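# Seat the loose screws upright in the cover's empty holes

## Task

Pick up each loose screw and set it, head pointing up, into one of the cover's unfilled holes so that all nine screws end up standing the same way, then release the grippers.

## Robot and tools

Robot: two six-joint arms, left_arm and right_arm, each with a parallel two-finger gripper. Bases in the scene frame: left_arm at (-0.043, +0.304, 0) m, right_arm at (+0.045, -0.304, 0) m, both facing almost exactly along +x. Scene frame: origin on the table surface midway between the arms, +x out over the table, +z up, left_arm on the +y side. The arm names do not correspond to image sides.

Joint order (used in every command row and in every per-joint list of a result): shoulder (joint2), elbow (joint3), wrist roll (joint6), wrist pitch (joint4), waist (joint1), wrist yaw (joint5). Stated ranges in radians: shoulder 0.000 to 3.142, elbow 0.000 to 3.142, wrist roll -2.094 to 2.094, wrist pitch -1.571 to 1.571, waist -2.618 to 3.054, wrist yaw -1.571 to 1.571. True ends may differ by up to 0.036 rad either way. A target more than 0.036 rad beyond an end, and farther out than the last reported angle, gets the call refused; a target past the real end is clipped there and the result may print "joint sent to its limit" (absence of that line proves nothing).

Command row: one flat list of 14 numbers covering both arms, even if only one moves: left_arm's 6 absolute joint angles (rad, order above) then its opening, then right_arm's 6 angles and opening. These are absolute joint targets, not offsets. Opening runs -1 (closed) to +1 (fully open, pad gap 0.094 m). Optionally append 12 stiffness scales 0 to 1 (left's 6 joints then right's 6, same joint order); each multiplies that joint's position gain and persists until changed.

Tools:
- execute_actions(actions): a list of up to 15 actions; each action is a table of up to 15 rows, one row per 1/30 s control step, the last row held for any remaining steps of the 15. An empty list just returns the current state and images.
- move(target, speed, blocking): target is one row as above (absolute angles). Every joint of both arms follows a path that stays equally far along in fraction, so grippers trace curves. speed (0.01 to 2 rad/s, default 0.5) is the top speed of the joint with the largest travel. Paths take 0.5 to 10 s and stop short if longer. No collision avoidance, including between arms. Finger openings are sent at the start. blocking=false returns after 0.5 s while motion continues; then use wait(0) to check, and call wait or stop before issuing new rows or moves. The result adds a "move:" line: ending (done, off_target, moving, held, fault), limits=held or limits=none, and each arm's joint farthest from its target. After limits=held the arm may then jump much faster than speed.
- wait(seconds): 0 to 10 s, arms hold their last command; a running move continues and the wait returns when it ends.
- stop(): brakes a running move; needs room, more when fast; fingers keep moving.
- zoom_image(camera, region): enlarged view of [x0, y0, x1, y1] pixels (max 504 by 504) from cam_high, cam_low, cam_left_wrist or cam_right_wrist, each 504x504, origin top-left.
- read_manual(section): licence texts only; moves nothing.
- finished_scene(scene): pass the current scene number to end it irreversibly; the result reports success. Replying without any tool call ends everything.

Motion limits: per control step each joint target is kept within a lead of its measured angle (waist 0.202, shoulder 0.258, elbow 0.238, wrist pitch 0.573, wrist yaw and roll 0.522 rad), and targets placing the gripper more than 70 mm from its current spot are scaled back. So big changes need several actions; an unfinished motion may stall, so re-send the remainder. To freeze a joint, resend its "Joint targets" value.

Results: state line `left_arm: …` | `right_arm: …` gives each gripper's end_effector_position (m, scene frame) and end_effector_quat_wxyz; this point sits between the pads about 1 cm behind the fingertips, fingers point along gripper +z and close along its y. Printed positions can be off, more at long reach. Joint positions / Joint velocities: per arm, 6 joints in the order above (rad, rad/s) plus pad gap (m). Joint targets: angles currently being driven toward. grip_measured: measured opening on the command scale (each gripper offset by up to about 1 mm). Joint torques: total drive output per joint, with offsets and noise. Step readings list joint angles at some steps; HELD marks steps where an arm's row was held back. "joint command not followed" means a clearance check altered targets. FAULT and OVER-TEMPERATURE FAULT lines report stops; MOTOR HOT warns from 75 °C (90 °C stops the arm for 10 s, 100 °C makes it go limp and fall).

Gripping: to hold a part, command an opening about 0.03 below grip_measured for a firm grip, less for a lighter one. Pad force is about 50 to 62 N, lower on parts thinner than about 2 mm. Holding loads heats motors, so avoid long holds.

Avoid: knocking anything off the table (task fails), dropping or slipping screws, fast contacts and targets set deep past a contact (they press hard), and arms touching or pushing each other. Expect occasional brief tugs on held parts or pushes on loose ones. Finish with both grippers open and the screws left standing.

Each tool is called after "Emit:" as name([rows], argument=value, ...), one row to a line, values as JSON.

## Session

Emit:
execute_actions(actions=[])

Scene clock: 0.00 s.
left_arm: end_effector_position=(+0.1729, +0.3594, +0.3674) grip_measured=+1.000 end_effector_quat_wxyz=(+0.142, +0.578, +0.672, +0.441) | right_arm: end_effector_position=(+0.1561, -0.0856, +0.3097) grip_measured=+1.000 end_effector_quat_wxyz=(-0.463, +0.656, -0.446, -0.395)
Joint names: [shoulder, elbow, wrist roll, wrist pitch, waist, wrist yaw]
Joint positions: left_arm=[ 0.965  1.536  1.456 -1.346 -0.249 -0.615  0.094] | right_arm=[ 0.894  0.996 -1.093 -0.958  0.287 -1.222  0.094]
Joint velocities: left_arm=[-0.017  0.002 -0.066  0.007 -0.007  0.022  0.   ] | right_arm=[-0.012 -0.007  0.007  0.007  0.007  0.022  0.   ]
Joint torques (N m, as the arm reports them, + toward a larger angle): no reading
Motor temperatures (°C, as the motors report them): left_arm=[34 25 24 31 22 23] | right_arm=[31 23 24 29 24 25]
Joint targets: left_arm=[0.962 1.543 1.454 -1.347 -0.249 -0.619] | right_arm=[0.890 1.000 -1.093 -0.969 0.287 -1.232]
Joint stiffness scale: left_arm=[1. 1. 1. 1. 1. 1.] | right_arm=[1. 1. 1. 1. 1. 1.]

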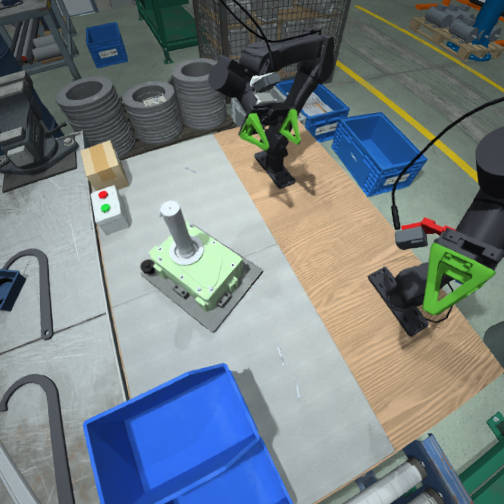

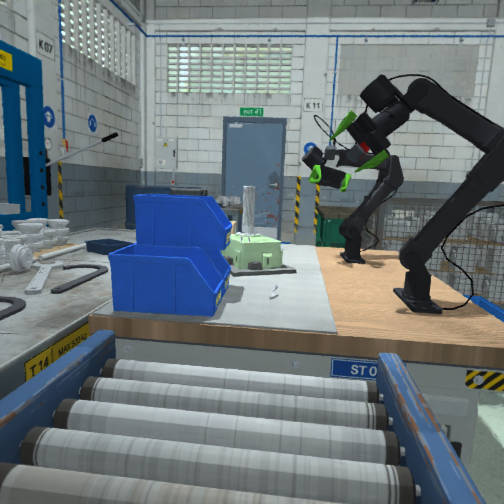

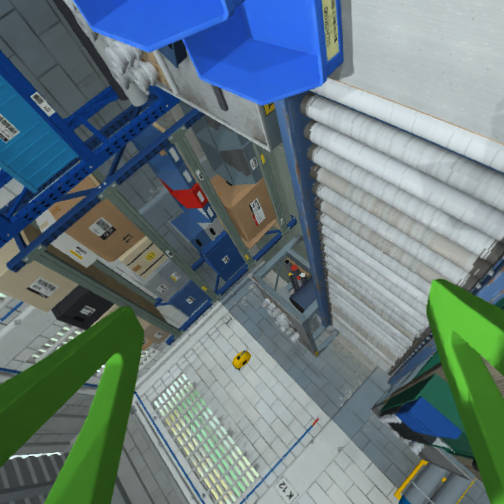

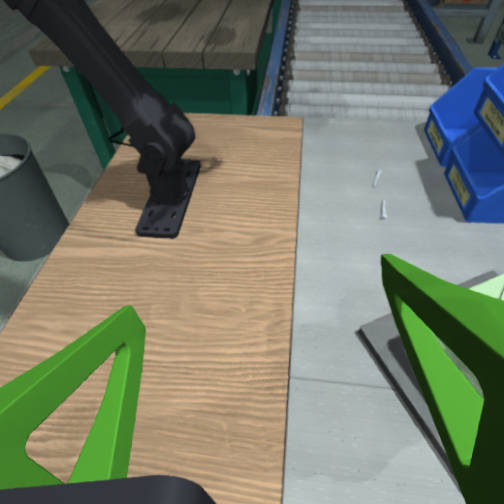

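Emit:
zoom_image(camera="cam_high", region=[130, 190, 270, 330])

Emit:
zoom_image(camera="cam_high", region=[230, 320, 350, 440])

Emit:
zoom_image(camera="cam_high", region=[110, 130, 270, 250])

Region (130, 190, 270, 330) of cam_high's 504x504 image, scaled by 3.600, with more detail than that image has.

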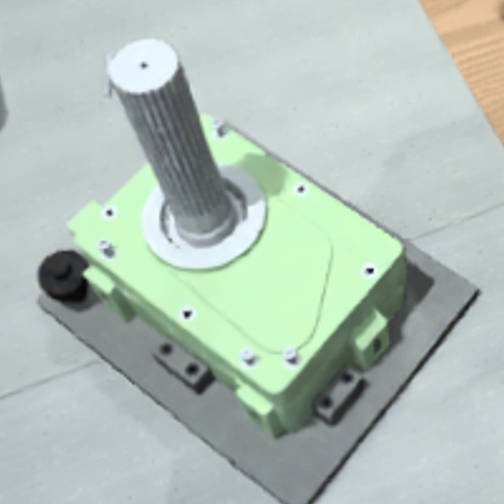

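Region (230, 320, 350, 440) of cam_high's 504x504 image, scaled by 4.200, with more detail than that image has.

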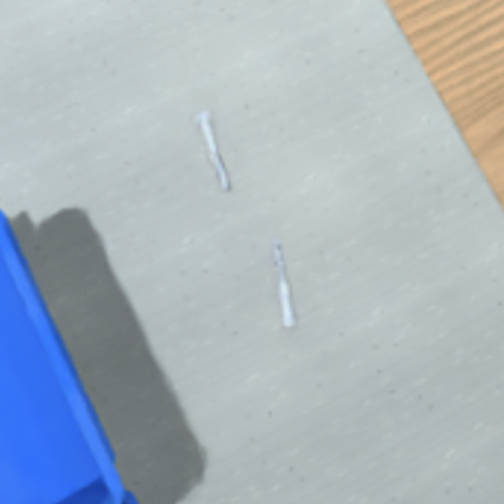

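Region (110, 130, 270, 250) of cam_high's 504x504 image, scaled by 3.150, with more detail than that image has; it fills the top 378 rows of this view, and the rest is white.

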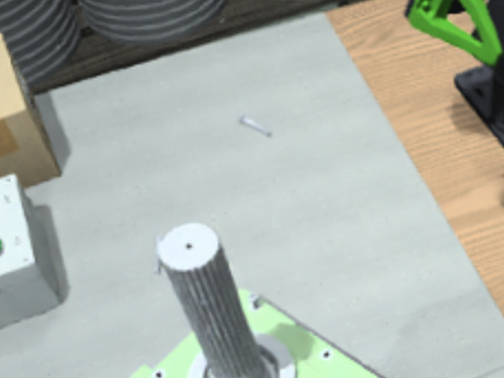

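Emit:
move(target=[1.76,1.66,0.0,-1.46,0.12,0.0,1.0,1.94,1.98,0.0,-1.53,-0.05,0.0,1.0], speed=0.8)

Scene clock: 27.70 s.
left_arm: end_effector_position=(+0.2722, +0.3468, +0.1570) grip_measured=+1.000 end_effector_quat_wxyz=(-0.004, -0.059, +0.998, +0.004) | right_arm: end_effector_position=(+0.4207, -0.2980, +0.1788) grip_measured=+1.000 end_effector_quat_wxyz=(+0.032, -0.010, +0.999, +0.004)
Joint names: [shoulder, elbow, wrist roll, wrist pitch, waist, wrist yaw]
Joint positions: left_arm=[ 1.761  1.63   0.009 -1.448  0.11  -0.008  0.094] | right_arm=[ 1.941  1.95  -0.008 -1.516 -0.046 -0.008  0.094]
Joint velocities: left_arm=[-0.022 -0.002  0.051  0.007  0.007 -0.066  0.   ] | right_arm=[-0.012  0.002 -0.066 -0.037  0.017 -0.066  0.   ]
Joint torques (N m, as the arm reports them, + toward a larger angle): left_arm=[-8.45  7.37 -0.14 -0.02  0.76  0.14] | right_arm=[-11.73   8.01   0.12   0.2   -0.38   0.08]
Motor temperatures (°C, as the motors report them): left_arm=[33 26 24 32 22 23] | right_arm=[31 25 24 29 24 25]
Joint targets: left_arm=[1.760 1.660 -0.000 -1.460 0.120 -0.000] | right_arm=[1.940 1.980 -0.000 -1.530 -0.050 0.000]
Joint stiffness scale: left_arm=[1. 1. 1. 1. 1. 1.] | right_arm=[1. 1. 1. 1. 1. 1.]
move: off_target (left_arm, right_arm); limits=none; left_arm: farthest joint: the elbow, 0.030 radians from its target (0.124 radians at the start); right_arm: farthest joint: the elbow, 0.030 radians from its target (0.984 radians at the start)

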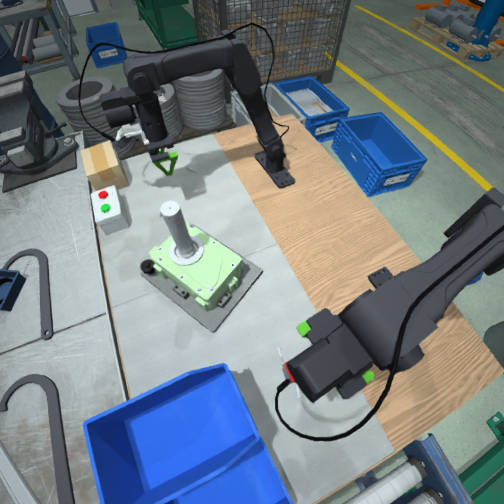

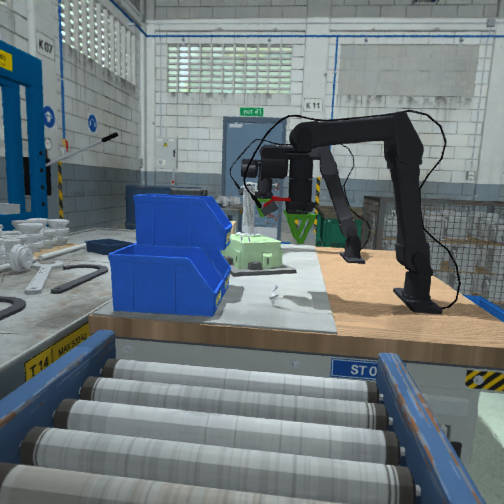

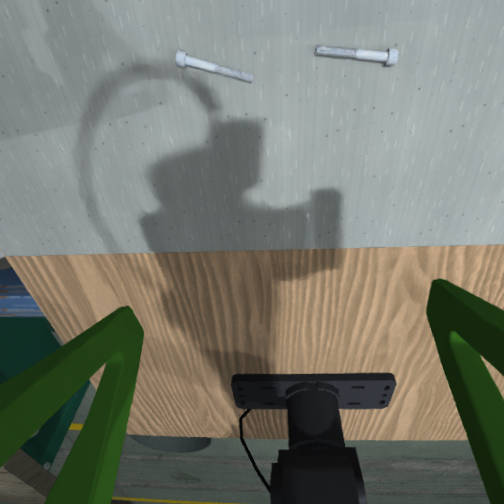

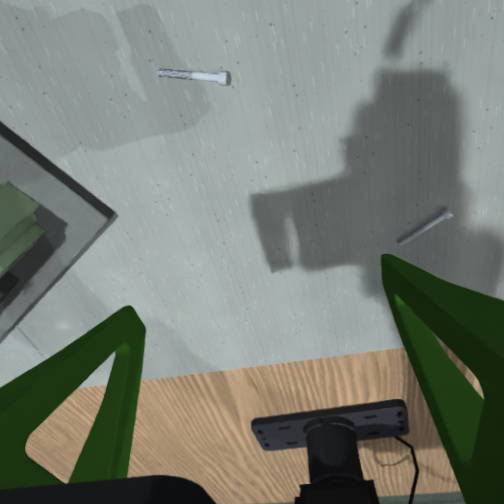

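Emit:
move(target=[2.105,1.59,1.29,-1.212,-0.32,-0.513,-0.4,2.185,1.775,1.605,-1.168,-0.212,-0.53,-0.4], speed=0.8)

Scene clock: 105.83 s.
left_arm: end_effector_position=(+0.3291, +0.2809, +0.0573) grip_measured=-0.398 end_effector_quat_wxyz=(-0.181, +0.698, +0.668, +0.183) | right_arm: end_effector_position=(+0.4765, -0.2783, +0.0736) grip_measured=-0.399 end_effector_quat_wxyz=(-0.167, +0.739, +0.622, +0.197)
Joint names: [shoulder, elbow, wrist roll, wrist pitch, waist, wrist yaw]
Joint positions: left_arm=[ 2.1    1.599  1.281 -1.22  -0.313 -0.501  0.028] | right_arm=[ 2.181  1.794  1.595 -1.174 -0.205 -0.522  0.028]
Joint velocities: left_arm=[-0.022 -0.007 -0.022  0.022 -0.012 -0.037 -0.001] | right_arm=[-0.007 -0.002 -0.007  0.022  0.007  0.007  0.   ]
Joint torques (N m, as the arm reports them, + toward a larger angle): left_arm=[-10.73   4.22   0.07  -0.06  -0.58  -0.43] | right_arm=[-13.66   4.22   0.06   0.28  -0.78  -0.32]
Motor temperatures (°C, as the motors report them): left_arm=[36 28 24 28 22 23] | right_arm=[35 26 24 27 24 25]
Joint targets: left_arm=[2.105 1.590 1.290 -1.212 -0.320 -0.513] | right_arm=[2.185 1.775 1.605 -1.168 -0.212 -0.530]
Joint stiffness scale: left_arm=[1. 1. 1. 1. 1. 1.] | right_arm=[1. 1. 1. 1. 1. 1.]
move: done; limits=none; left_arm: farthest joint: the wrist yaw, 0.012 radians from its target (0.505 radians at the start); right_arm: farthest joint: the elbow, 0.019 radians from its target (0.175 radians at the start)

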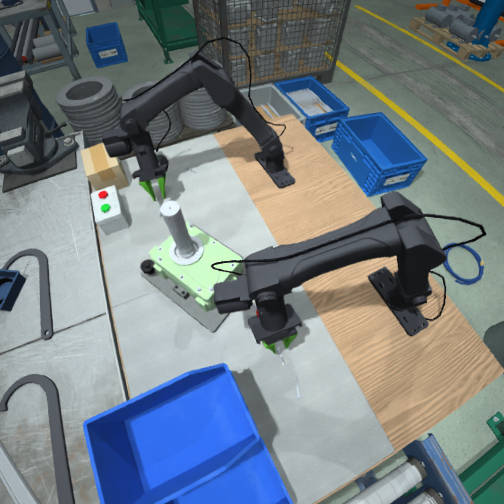

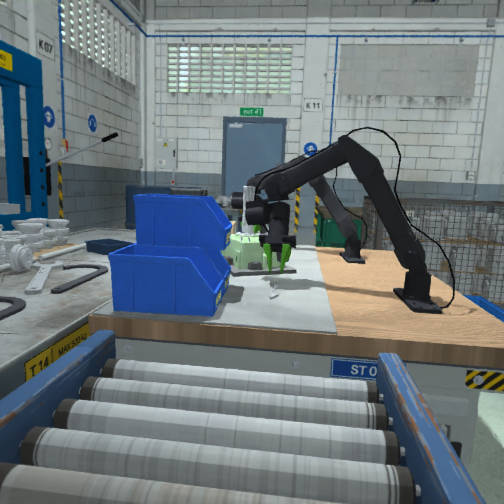

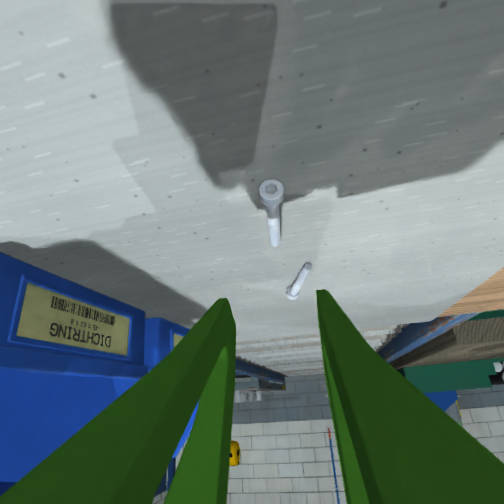

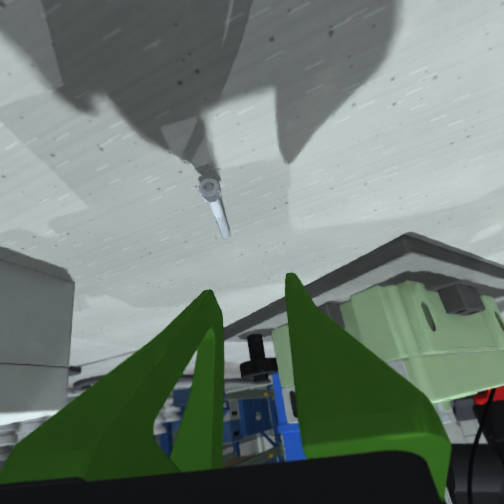

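Emit:
move(target=[2.047,1.42,1.41,-1.013,-0.334,-0.529,-0.4,2.133,1.61,1.83,-0.918,-0.188,-0.50,-0.4], speed=0.3)

Scene clock: 137.77 s.
left_arm: end_effector_position=(+0.3249, +0.2810, +0.0255) grip_measured=-0.398 end_effector_quat_wxyz=(-0.173, +0.736, +0.626, +0.194) | right_arm: end_effector_position=(+0.4887, -0.2785, +0.0455) grip_measured=-0.399 end_effector_quat_wxyz=(-0.144, +0.794, +0.552, +0.212)
Joint names: [shoulder, elbow, wrist roll, wrist pitch, waist, wrist yaw]
Joint positions: left_arm=[ 2.078  1.431  1.401 -1.021 -0.323 -0.517  0.028] | right_arm=[ 2.151  1.631  1.82  -0.923 -0.195 -0.505  0.028]
Joint velocities: left_arm=[ 0.007 -0.007 -0.081 -0.007  0.017  0.081  0.   ] | right_arm=[-0.002 -0.002 -0.051 -0.007 -0.007 -0.037  0.002]
Joint torques (N m, as the arm reports them, + toward a larger angle): left_arm=[-13.64   3.91   0.07   0.01  -0.94  -0.43] | right_arm=[-15.78   4.02   0.11   0.54   0.68  -0.24]
Motor temperatures (°C, as the motors report them): left_arm=[38 27 24 27 22 24] | right_arm=[36 25 24 27 24 25]
Joint targets: left_arm=[2.047 1.420 1.410 -1.013 -0.334 -0.529] | right_arm=[2.133 1.610 1.830 -0.918 -0.188 -0.500]
Joint stiffness scale: left_arm=[1. 1. 1. 1. 1. 1.] | right_arm=[1. 1. 1. 1. 1. 1.]
move: off_target (left_arm, right_arm); limits=none; left_arm: farthest joint: the shoulder, 0.031 radians from its target (0.053 radians at the start); right_arm: farthest joint: the elbow, 0.021 radians from its target (0.184 radians at the start)

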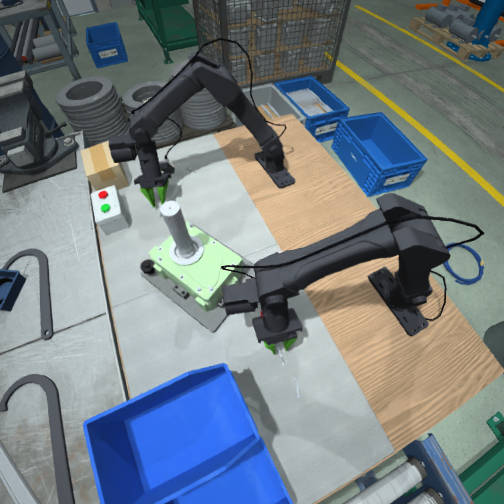

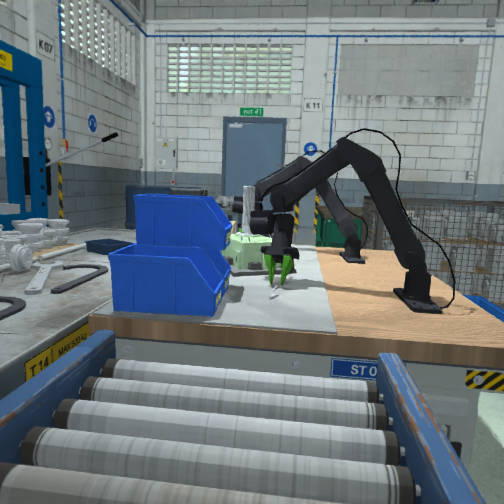

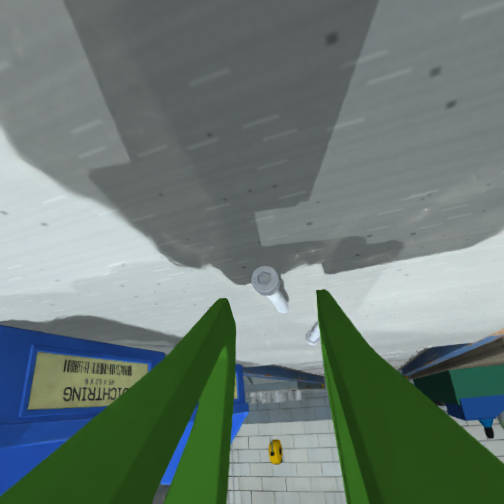

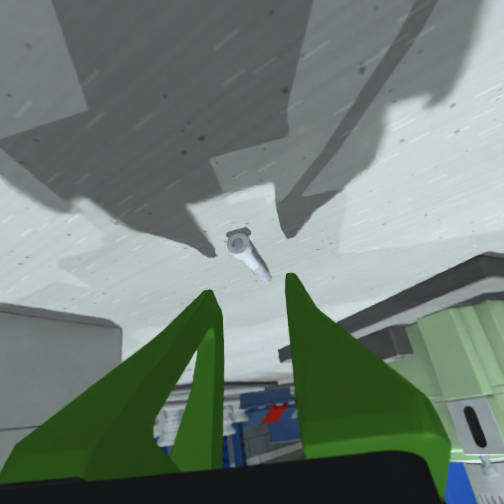

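Emit:
zoom_image(camera="cam_left_wrist", region=[215, 240, 335, 340])

Emit:
zoom_image(camera="cam_right_wrist", region=[190, 210, 310, 310])

Emit:
zoom_image(camera="cam_low", region=[240, 250, 320, 310])

Region (215, 240, 335, 340) of cam_left_wrist's 504x504 image, scaled by 4.200, with more detail than that image has.

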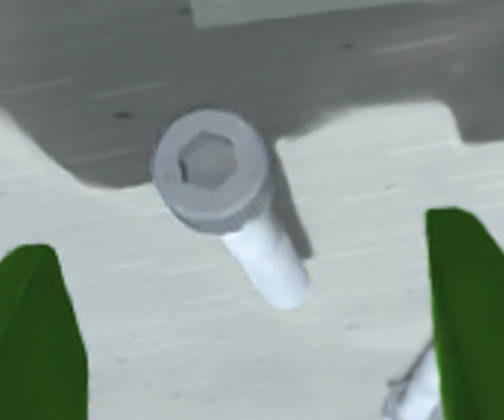

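Region (190, 210, 310, 310) of cam_right_wrist's 504x504 image, scaled by 4.200, with more detail than that image has.

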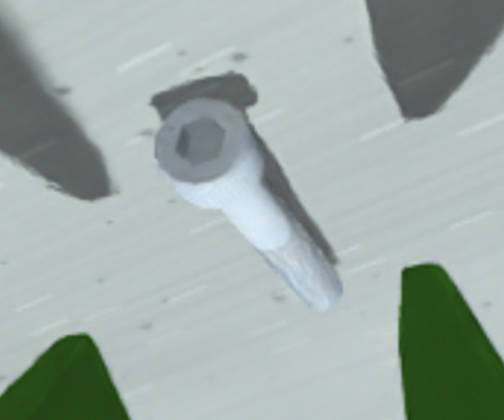

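Region (240, 250, 320, 310) of cam_low's 504x504 image, scaled by 6.300, with more detail than that image has; it fills the top 378 rows of this view, and the rest is white.

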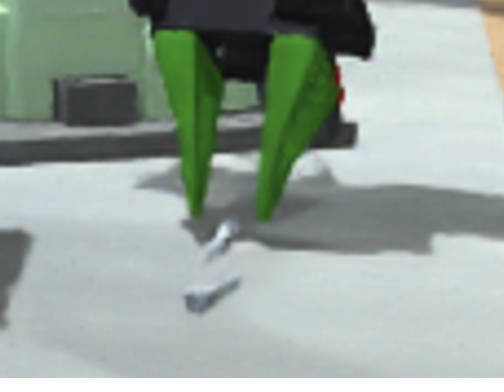

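Emit:
move(target=[2.108,1.425,1.405,-1.005,-0.348,-0.525,-0.4,2.187,1.62,1.825,-0.897,-0.21,-0.503,-0.4], speed=0.06)

Emit:
zoom_image(camera="cam_left_wrist", region=[215, 250, 335, 350])

Emit:
zoom_image(camera="cam_right_wrist", region=[190, 240, 310, 340])

Scene clock: 165.57 s.
left_arm: end_effector_position=(+0.3242, +0.2765, +0.0184) grip_measured=-0.398 end_effector_quat_wxyz=(-0.178, +0.741, +0.618, +0.192) | right_arm: end_effector_position=(+0.4912, -0.2819, +0.0340) grip_measured=-0.399 end_effector_quat_wxyz=(-0.146, +0.796, +0.548, +0.210)
Joint names: [shoulder, elbow, wrist roll, wrist pitch, waist, wrist yaw]
Joint positions: left_arm=[ 2.099  1.431  1.401 -1.014 -0.337 -0.52   0.028] | right_arm=[ 2.18   1.631  1.821 -0.902 -0.202 -0.505  0.028]
Joint velocities: left_arm=[-0.002  0.002  0.037  0.037 -0.007 -0.007 -0.   ] | right_arm=[-0.012 -0.012 -0.022 -0.037 -0.017 -0.007 -0.001]
Joint torques (N m, as the arm reports them, + toward a larger angle): left_arm=[-10.14   4.27   0.03   0.01  -0.88  -0.35] | right_arm=[-13.27   4.91   0.08   0.45  -0.62  -0.24]
Motor temperatures (°C, as the motors report them): left_arm=[41 26 24 27 22 24] | right_arm=[38 24 24 27 24 25]
Joint targets: left_arm=[2.108 1.425 1.405 -1.005 -0.348 -0.525] | right_arm=[2.187 1.620 1.825 -0.897 -0.210 -0.503]
Joint stiffness scale: left_arm=[1. 1. 1. 1. 1. 1.] | right_arm=[1. 1. 1. 1. 1. 1.]
move: done; limits=none; left_arm: farthest joint: the waist, 0.011 radians from its target (0.025 radians at the start); right_arm: farthest joint: the elbow, 0.011 radians from its target (0.011 radians at the start)

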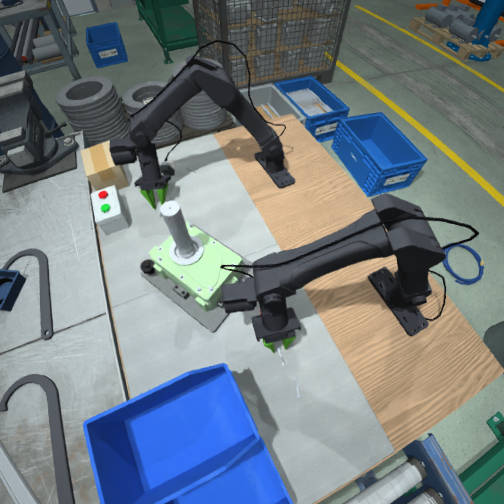

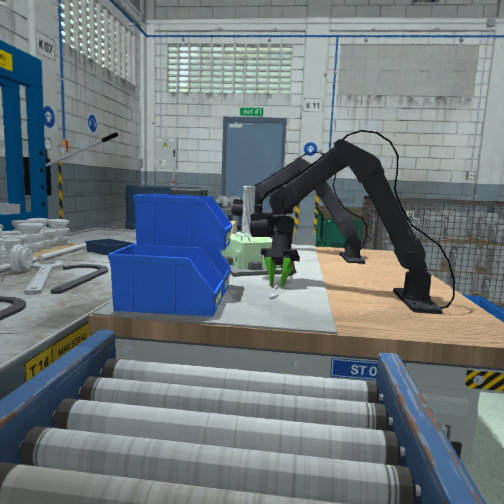

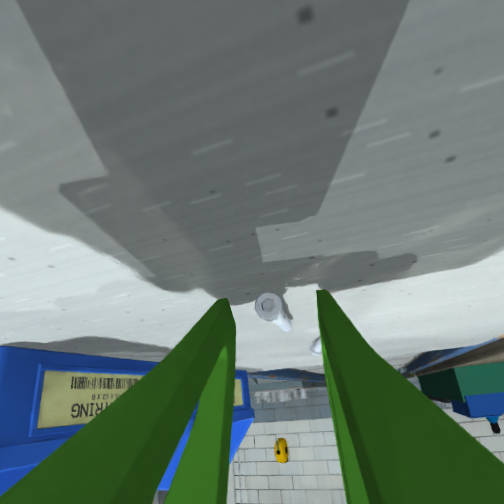

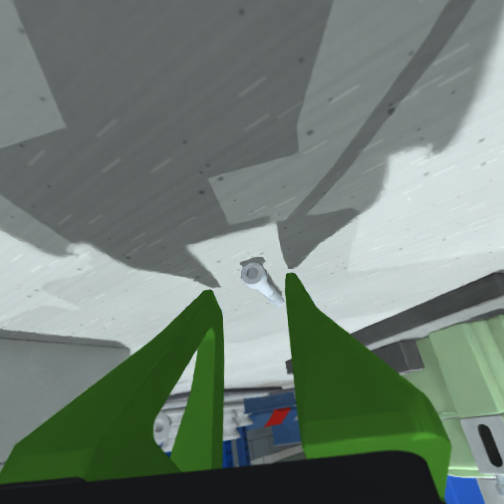

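Region (215, 250, 335, 350) of cam_left_wrist's 504x504 image, scaled by 4.200, with more detail than that image has.

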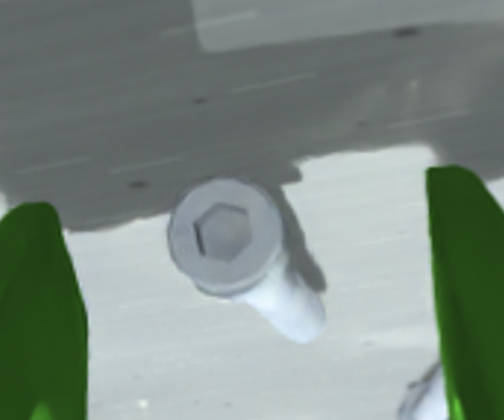

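Region (190, 240, 310, 340) of cam_right_wrist's 504x504 image, scaled by 4.200, with more detail than that image has.

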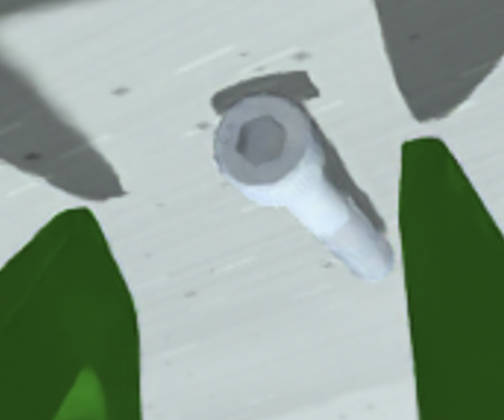

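Emit:
move(target=[2.095,1.425,1.405,-1.01,-0.359,-0.522,-0.4,2.203,1.62,1.825,-0.905,-0.204,-0.503,-0.4], speed=0.04)

Emit:
zoom_image(camera="cam_left_wrist", region=[215, 250, 335, 350])

Emit:
zoom_image(camera="cam_right_wrist", region=[190, 240, 310, 340])

Scene clock: 183.40 s.
left_arm: end_effector_position=(+0.3239, +0.2724, +0.0184) grip_measured=-0.398 end_effector_quat_wxyz=(-0.177, +0.744, +0.614, +0.193) | right_arm: end_effector_position=(+0.4906, -0.2815, +0.0306) grip_measured=-0.399 end_effector_quat_wxyz=(-0.149, +0.797, +0.547, +0.208)
Joint names: [shoulder, elbow, wrist roll, wrist pitch, waist, wrist yaw]
Joint positions: left_arm=[ 2.099  1.431  1.401 -1.014 -0.348 -0.52   0.028] | right_arm=[ 2.188  1.631  1.821 -0.901 -0.202 -0.507  0.028]
Joint velocities: left_arm=[ 0.002 -0.002 -0.022 -0.081  0.017 -0.095  0.   ] | right_arm=[-0.007 -0.007  0.066 -0.037  0.007  0.081 -0.   ]
Joint torques (N m, as the arm reports them, + toward a larger angle): left_arm=[-11.3    4.23   0.03  -0.05  -0.92  -0.31] | right_arm=[-12.57   4.88   0.06   0.37  -0.09  -0.21]
Motor temperatures (°C, as the motors report them): left_arm=[39 26 24 27 22 24] | right_arm=[37 24 24 26 24 25]
Joint targets: left_arm=[2.095 1.425 1.405 -1.010 -0.359 -0.522] | right_arm=[2.203 1.620 1.825 -0.905 -0.204 -0.503]
Joint stiffness scale: left_arm=[1. 1. 1. 1. 1. 1.] | right_arm=[1. 1. 1. 1. 1. 1.]
move: done; limits=none; left_arm: farthest joint: the waist, 0.011 radians from its target (0.022 radians at the start); right_arm: farthest joint: the shoulder, 0.015 radians from its target (0.023 radians at the start)

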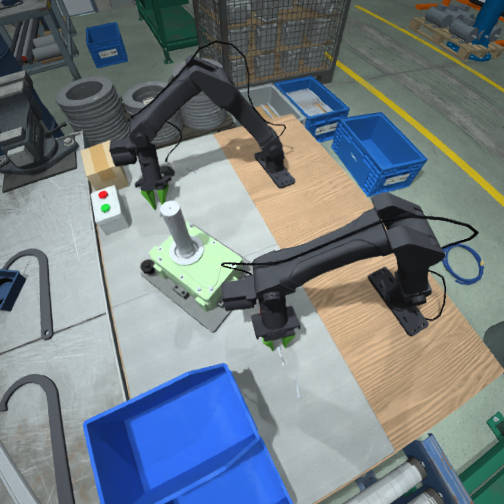

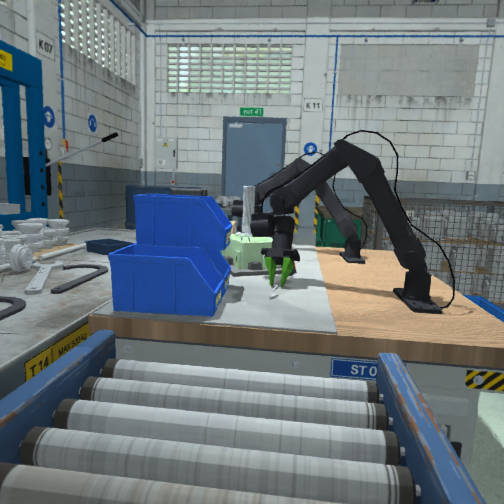

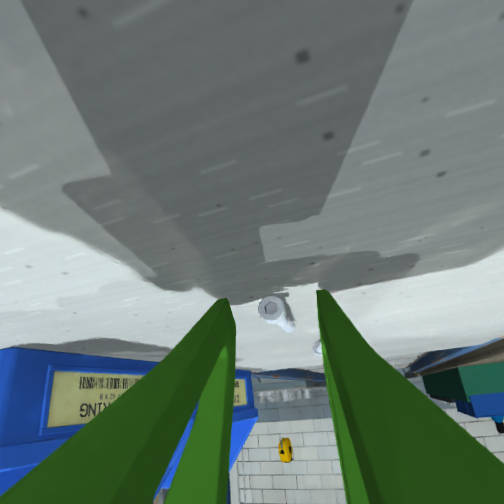

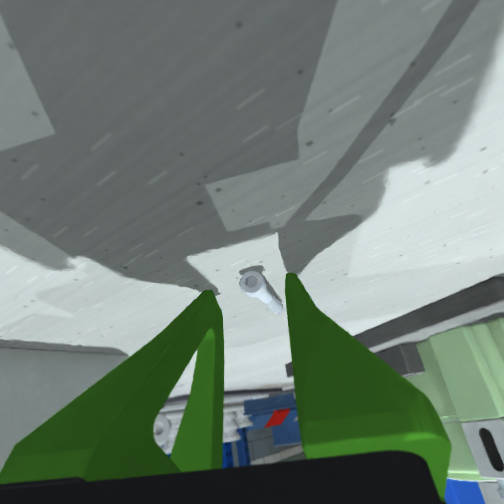

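Region (215, 250, 335, 350) of cam_left_wrist's 504x504 image, scaled by 4.200, with more detail than that image has.

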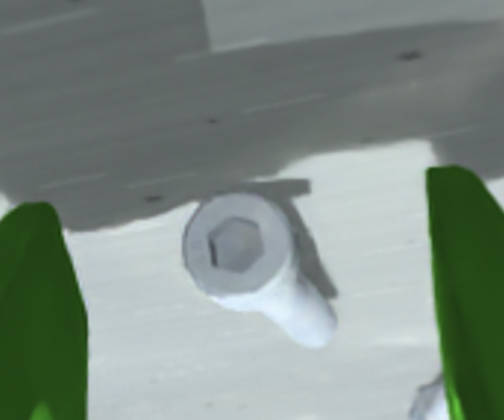

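Region (190, 240, 310, 340) of cam_right_wrist's 504x504 image, scaled by 4.200, with more detail than that image has.

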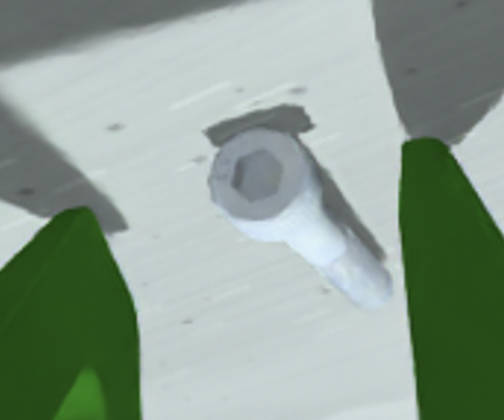

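Emit:
move(target=[2.097,1.428,1.403,-1.012,-0.35,-0.521,-0.885,2.162,1.625,1.825,-0.94,-0.236,-0.503,-0.4], speed=0.05)

Emit:
zoom_image(camera="cam_left_wrist", region=[215, 250, 335, 350])

Emit:
zoom_image(camera="cam_right_wrist", region=[190, 240, 310, 340])

Scene clock: 191.67 s.
left_arm: end_effector_position=(+0.3239, +0.2724, +0.0184) grip_measured=-0.865 end_effector_quat_wxyz=(-0.177, +0.744, +0.614, +0.193) | right_arm: end_effector_position=(+0.4887, -0.2927, +0.0346) grip_measured=-0.399 end_effector_quat_wxyz=(-0.149, +0.804, +0.536, +0.208)
Joint names: [shoulder, elbow, wrist roll, wrist pitch, waist, wrist yaw]
Joint positions: left_arm=[ 2.099  1.431  1.401 -1.014 -0.348 -0.52   0.006] | right_arm=[ 2.178  1.631  1.821 -0.916 -0.229 -0.507  0.028]
Joint velocities: left_arm=[ 0.007  0.002 -0.051 -0.051 -0.002  0.037 -0.001] | right_arm=[ 0.012 -0.002 -0.081 -0.022  0.012 -0.051  0.   ]
Joint torques (N m, as the arm reports them, + toward a larger angle): left_arm=[-11.15   4.47   0.01  -0.07  -0.18  -0.32] | right_arm=[-15.8    5.25   0.09   0.16  -0.73  -0.22]
Motor temperatures (°C, as the motors report them): left_arm=[39 26 24 27 22 24] | right_arm=[37 24 24 26 24 25]
Joint targets: left_arm=[2.097 1.428 1.403 -1.012 -0.350 -0.521] | right_arm=[2.162 1.625 1.825 -0.940 -0.236 -0.503]
Joint stiffness scale: left_arm=[1. 1. 1. 1. 1. 1.] | right_arm=[1. 1. 1. 1. 1. 1.]
move: off_target (right_arm); limits=none; left_arm: farthest joint: the elbow, 0.003 radians from its target (0.003 radians at the start); right_arm: farthest joint: the wrist pitch, 0.024 radians from its target (0.039 radians at the start)

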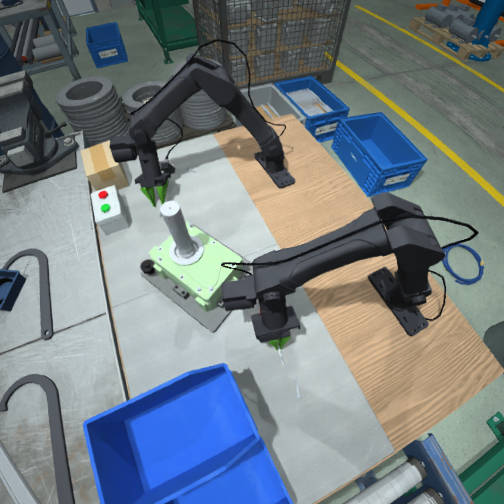

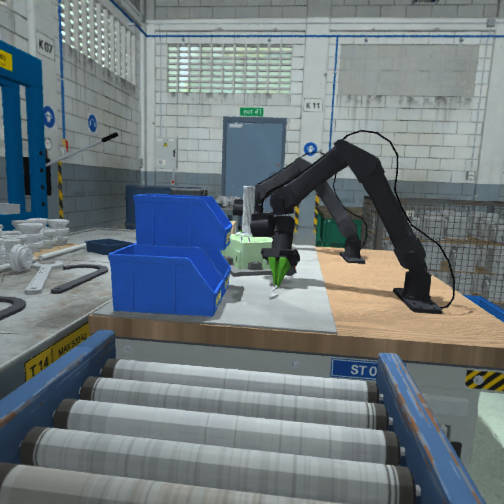

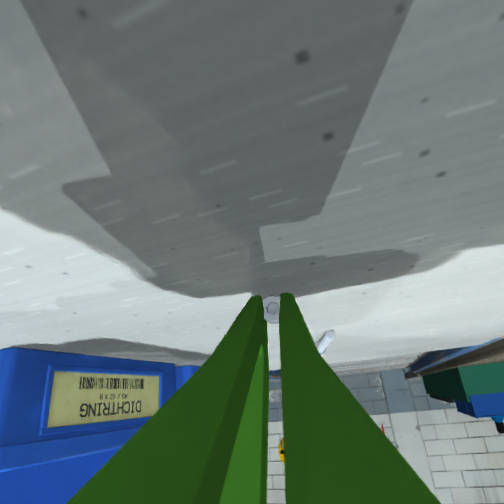

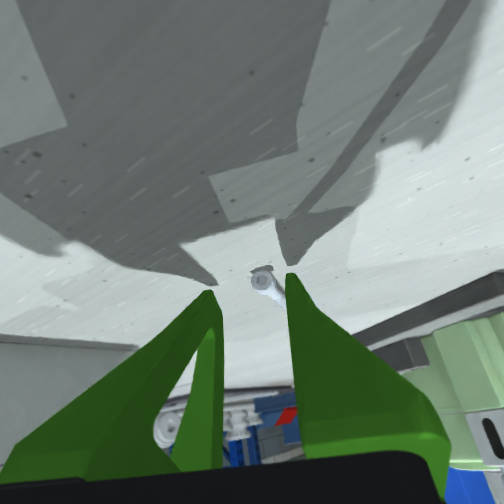

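Region (215, 250, 335, 350) of cam_left_wrist's 504x504 image, scaled by 4.200, with more detail than that image has.

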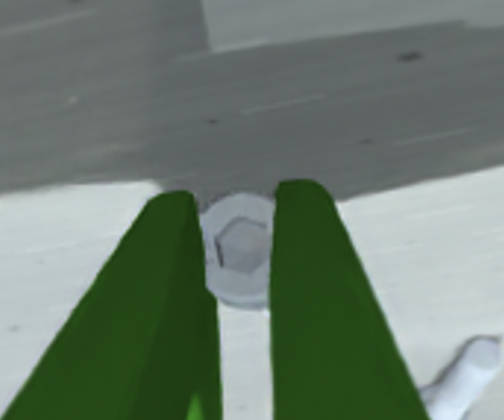

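Region (190, 240, 310, 340) of cam_right_wrist's 504x504 image, scaled by 4.200, with more detail than that image has.

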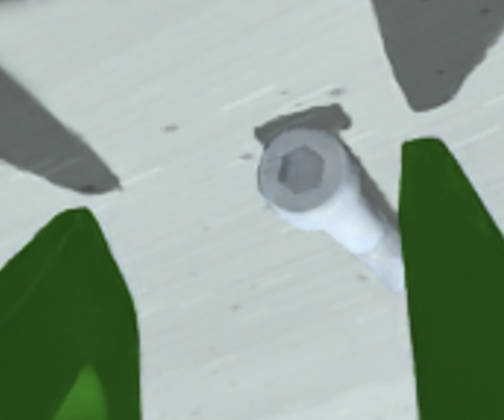

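Emit:
execute_actions([
  [[2.097,1.428,1.403,-1.012,-0.348,-0.521,-0.6,2.178,1.625,1.825,-0.958,-0.212,-0.505,-0.4]],
  [[2.097,1.428,1.403,-1.012,-0.326,-0.521,-0.6,2.2,1.625,1.825,-0.94,-0.218,-0.505,-0.4]],
])

Emit:
zoom_image(camera="cam_left_wrist", region=[215, 250, 335, 350])

Emit:
zoom_image(camera="cam_right_wrist", region=[190, 240, 310, 340])

Scene clock: 207.20 s.
left_arm: end_effector_position=(+0.3243, +0.2769, +0.0184) grip_measured=-0.603 end_effector_quat_wxyz=(-0.179, +0.740, +0.619, +0.192) | right_arm: end_effector_position=(+0.4838, -0.2871, +0.0309) grip_measured=-0.399 end_effector_quat_wxyz=(-0.159, +0.804, +0.538, +0.199)
Joint names: [shoulder, elbow, wrist roll, wrist pitch, waist, wrist yaw]
Joint positions: left_arm=[ 2.099  1.431  1.401 -1.014 -0.336 -0.52   0.019] | right_arm=[ 2.186  1.631  1.821 -0.935 -0.219 -0.51   0.028]
Joint velocities: left_arm=[ 0.007 -0.002 -0.022  0.022  0.012 -0.081 -0.002] | right_arm=[ 0.002 -0.002 -0.037  0.066 -0.022 -0.11  -0.001]
Joint torques (N m, as the arm reports them, + toward a larger angle): left_arm=[-11.16   4.45   0.01  -0.06   0.86  -0.31] | right_arm=[-12.74   5.05   0.05   0.31  -0.09  -0.23]
Motor temperatures (°C, as the motors report them): left_arm=[40 26 24 26 22 24] | right_arm=[38 24 24 26 24 25]
Joint targets: left_arm=[2.097 1.428 1.403 -1.012 -0.326 -0.521] | right_arm=[2.200 1.625 1.825 -0.940 -0.218 -0.505]
Joint stiffness scale: left_arm=[1. 1. 1. 1. 1. 1.] | right_arm=[1. 1. 1. 1. 1. 1.]
Step readings (joint positions; steps 1 to 15: 1st action; 16 to 30: 2nd action):
0: left_arm=[2.099 1.431 1.401 -1.014 -0.348 -0.520] | right_arm=[2.178 1.631 1.821 -0.917 -0.229 -0.507]
1: left_arm=[2.099 1.431 1.401 -1.014 -0.348 -0.520] | right_arm=[2.178 1.631 1.821 -0.918 -0.228 -0.507]
2: left_arm=[2.099 1.431 1.401 -1.014 -0.348 -0.520] | right_arm=[2.178 1.631 1.821 -0.921 -0.227 -0.507]
4: left_arm=[2.099 1.431 1.401 -1.014 -0.348 -0.520] | right_arm=[2.178 1.631 1.821 -0.927 -0.224 -0.507]
8: left_arm=[2.099 1.431 1.401 -1.014 -0.348 -0.520] | right_arm=[2.178 1.631 1.821 -0.932 -0.219 -0.507]
15: left_arm=[2.099 1.431 1.401 -1.014 -0.348 -0.520] | right_arm=[2.178 1.631 1.821 -0.935 -0.219 -0.507]
16: left_arm=[2.099 1.431 1.401 -1.014 -0.347 -0.520] | right_arm=[2.179 1.631 1.821 -0.935 -0.219 -0.507]
17: left_arm=[2.099 1.431 1.401 -1.014 -0.346 -0.520] | right_arm=[2.180 1.631 1.821 -0.935 -0.219 -0.507]
19: left_arm=[2.099 1.431 1.401 -1.014 -0.342 -0.520] | right_arm=[2.186 1.631 1.821 -0.935 -0.219 -0.507]
23: left_arm=[2.099 1.431 1.401 -1.014 -0.336 -0.520] | right_arm=[2.186 1.631 1.821 -0.935 -0.219 -0.510]
30: Joint positions above

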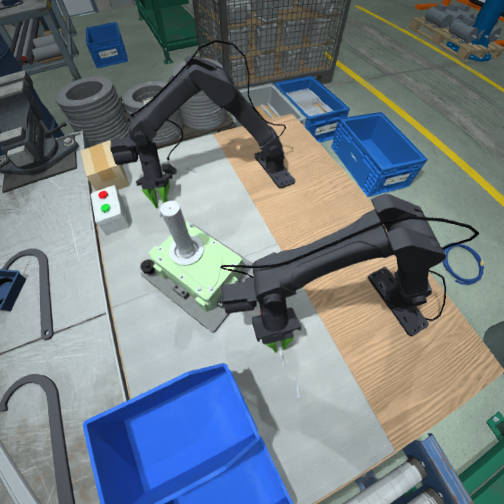

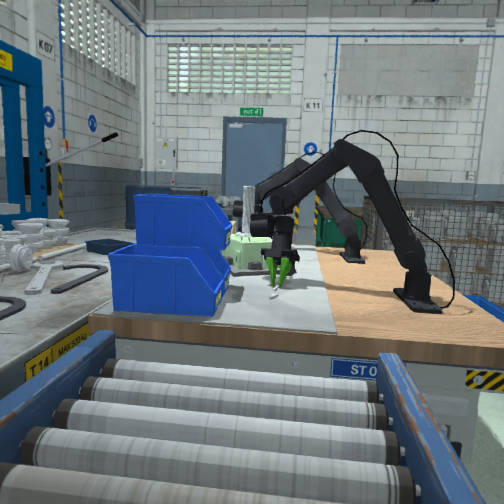

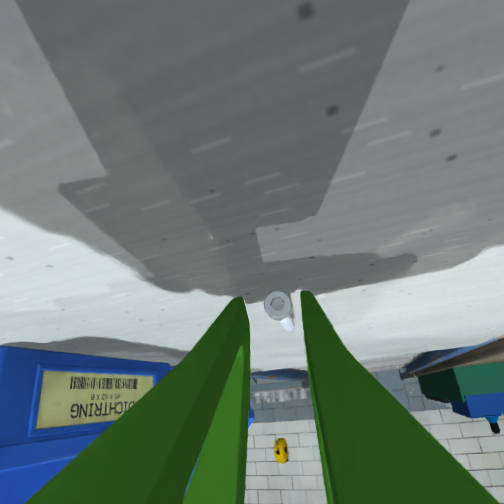

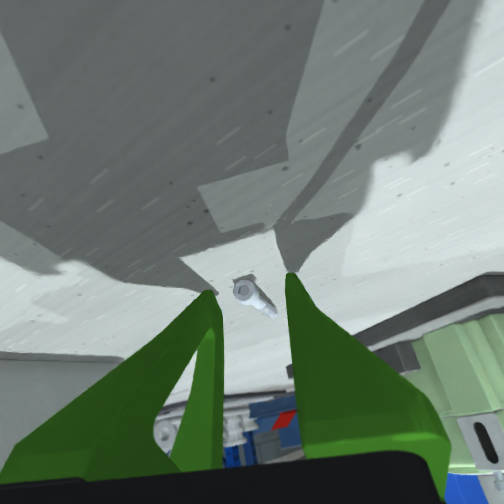

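Region (215, 250, 335, 350) of cam_left_wrist's 504x504 image, scaled by 4.200, with more detail than that image has.

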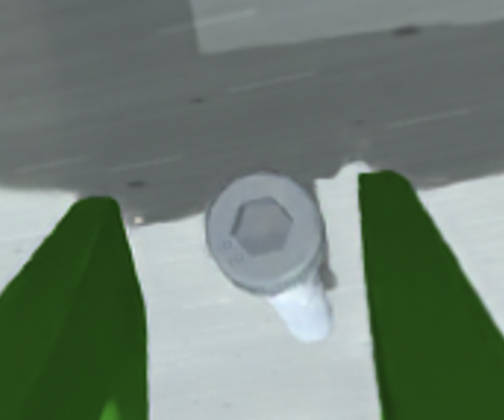

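Region (190, 240, 310, 340) of cam_right_wrist's 504x504 image, scaled by 4.200, with more detail than that image has.

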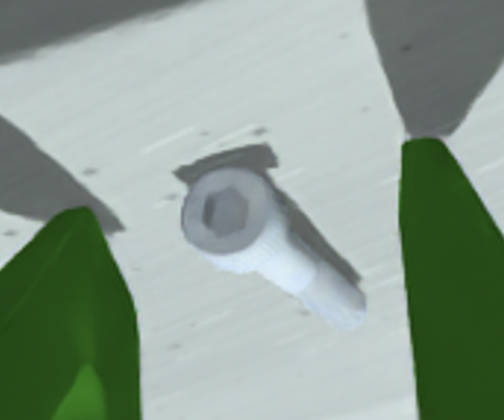

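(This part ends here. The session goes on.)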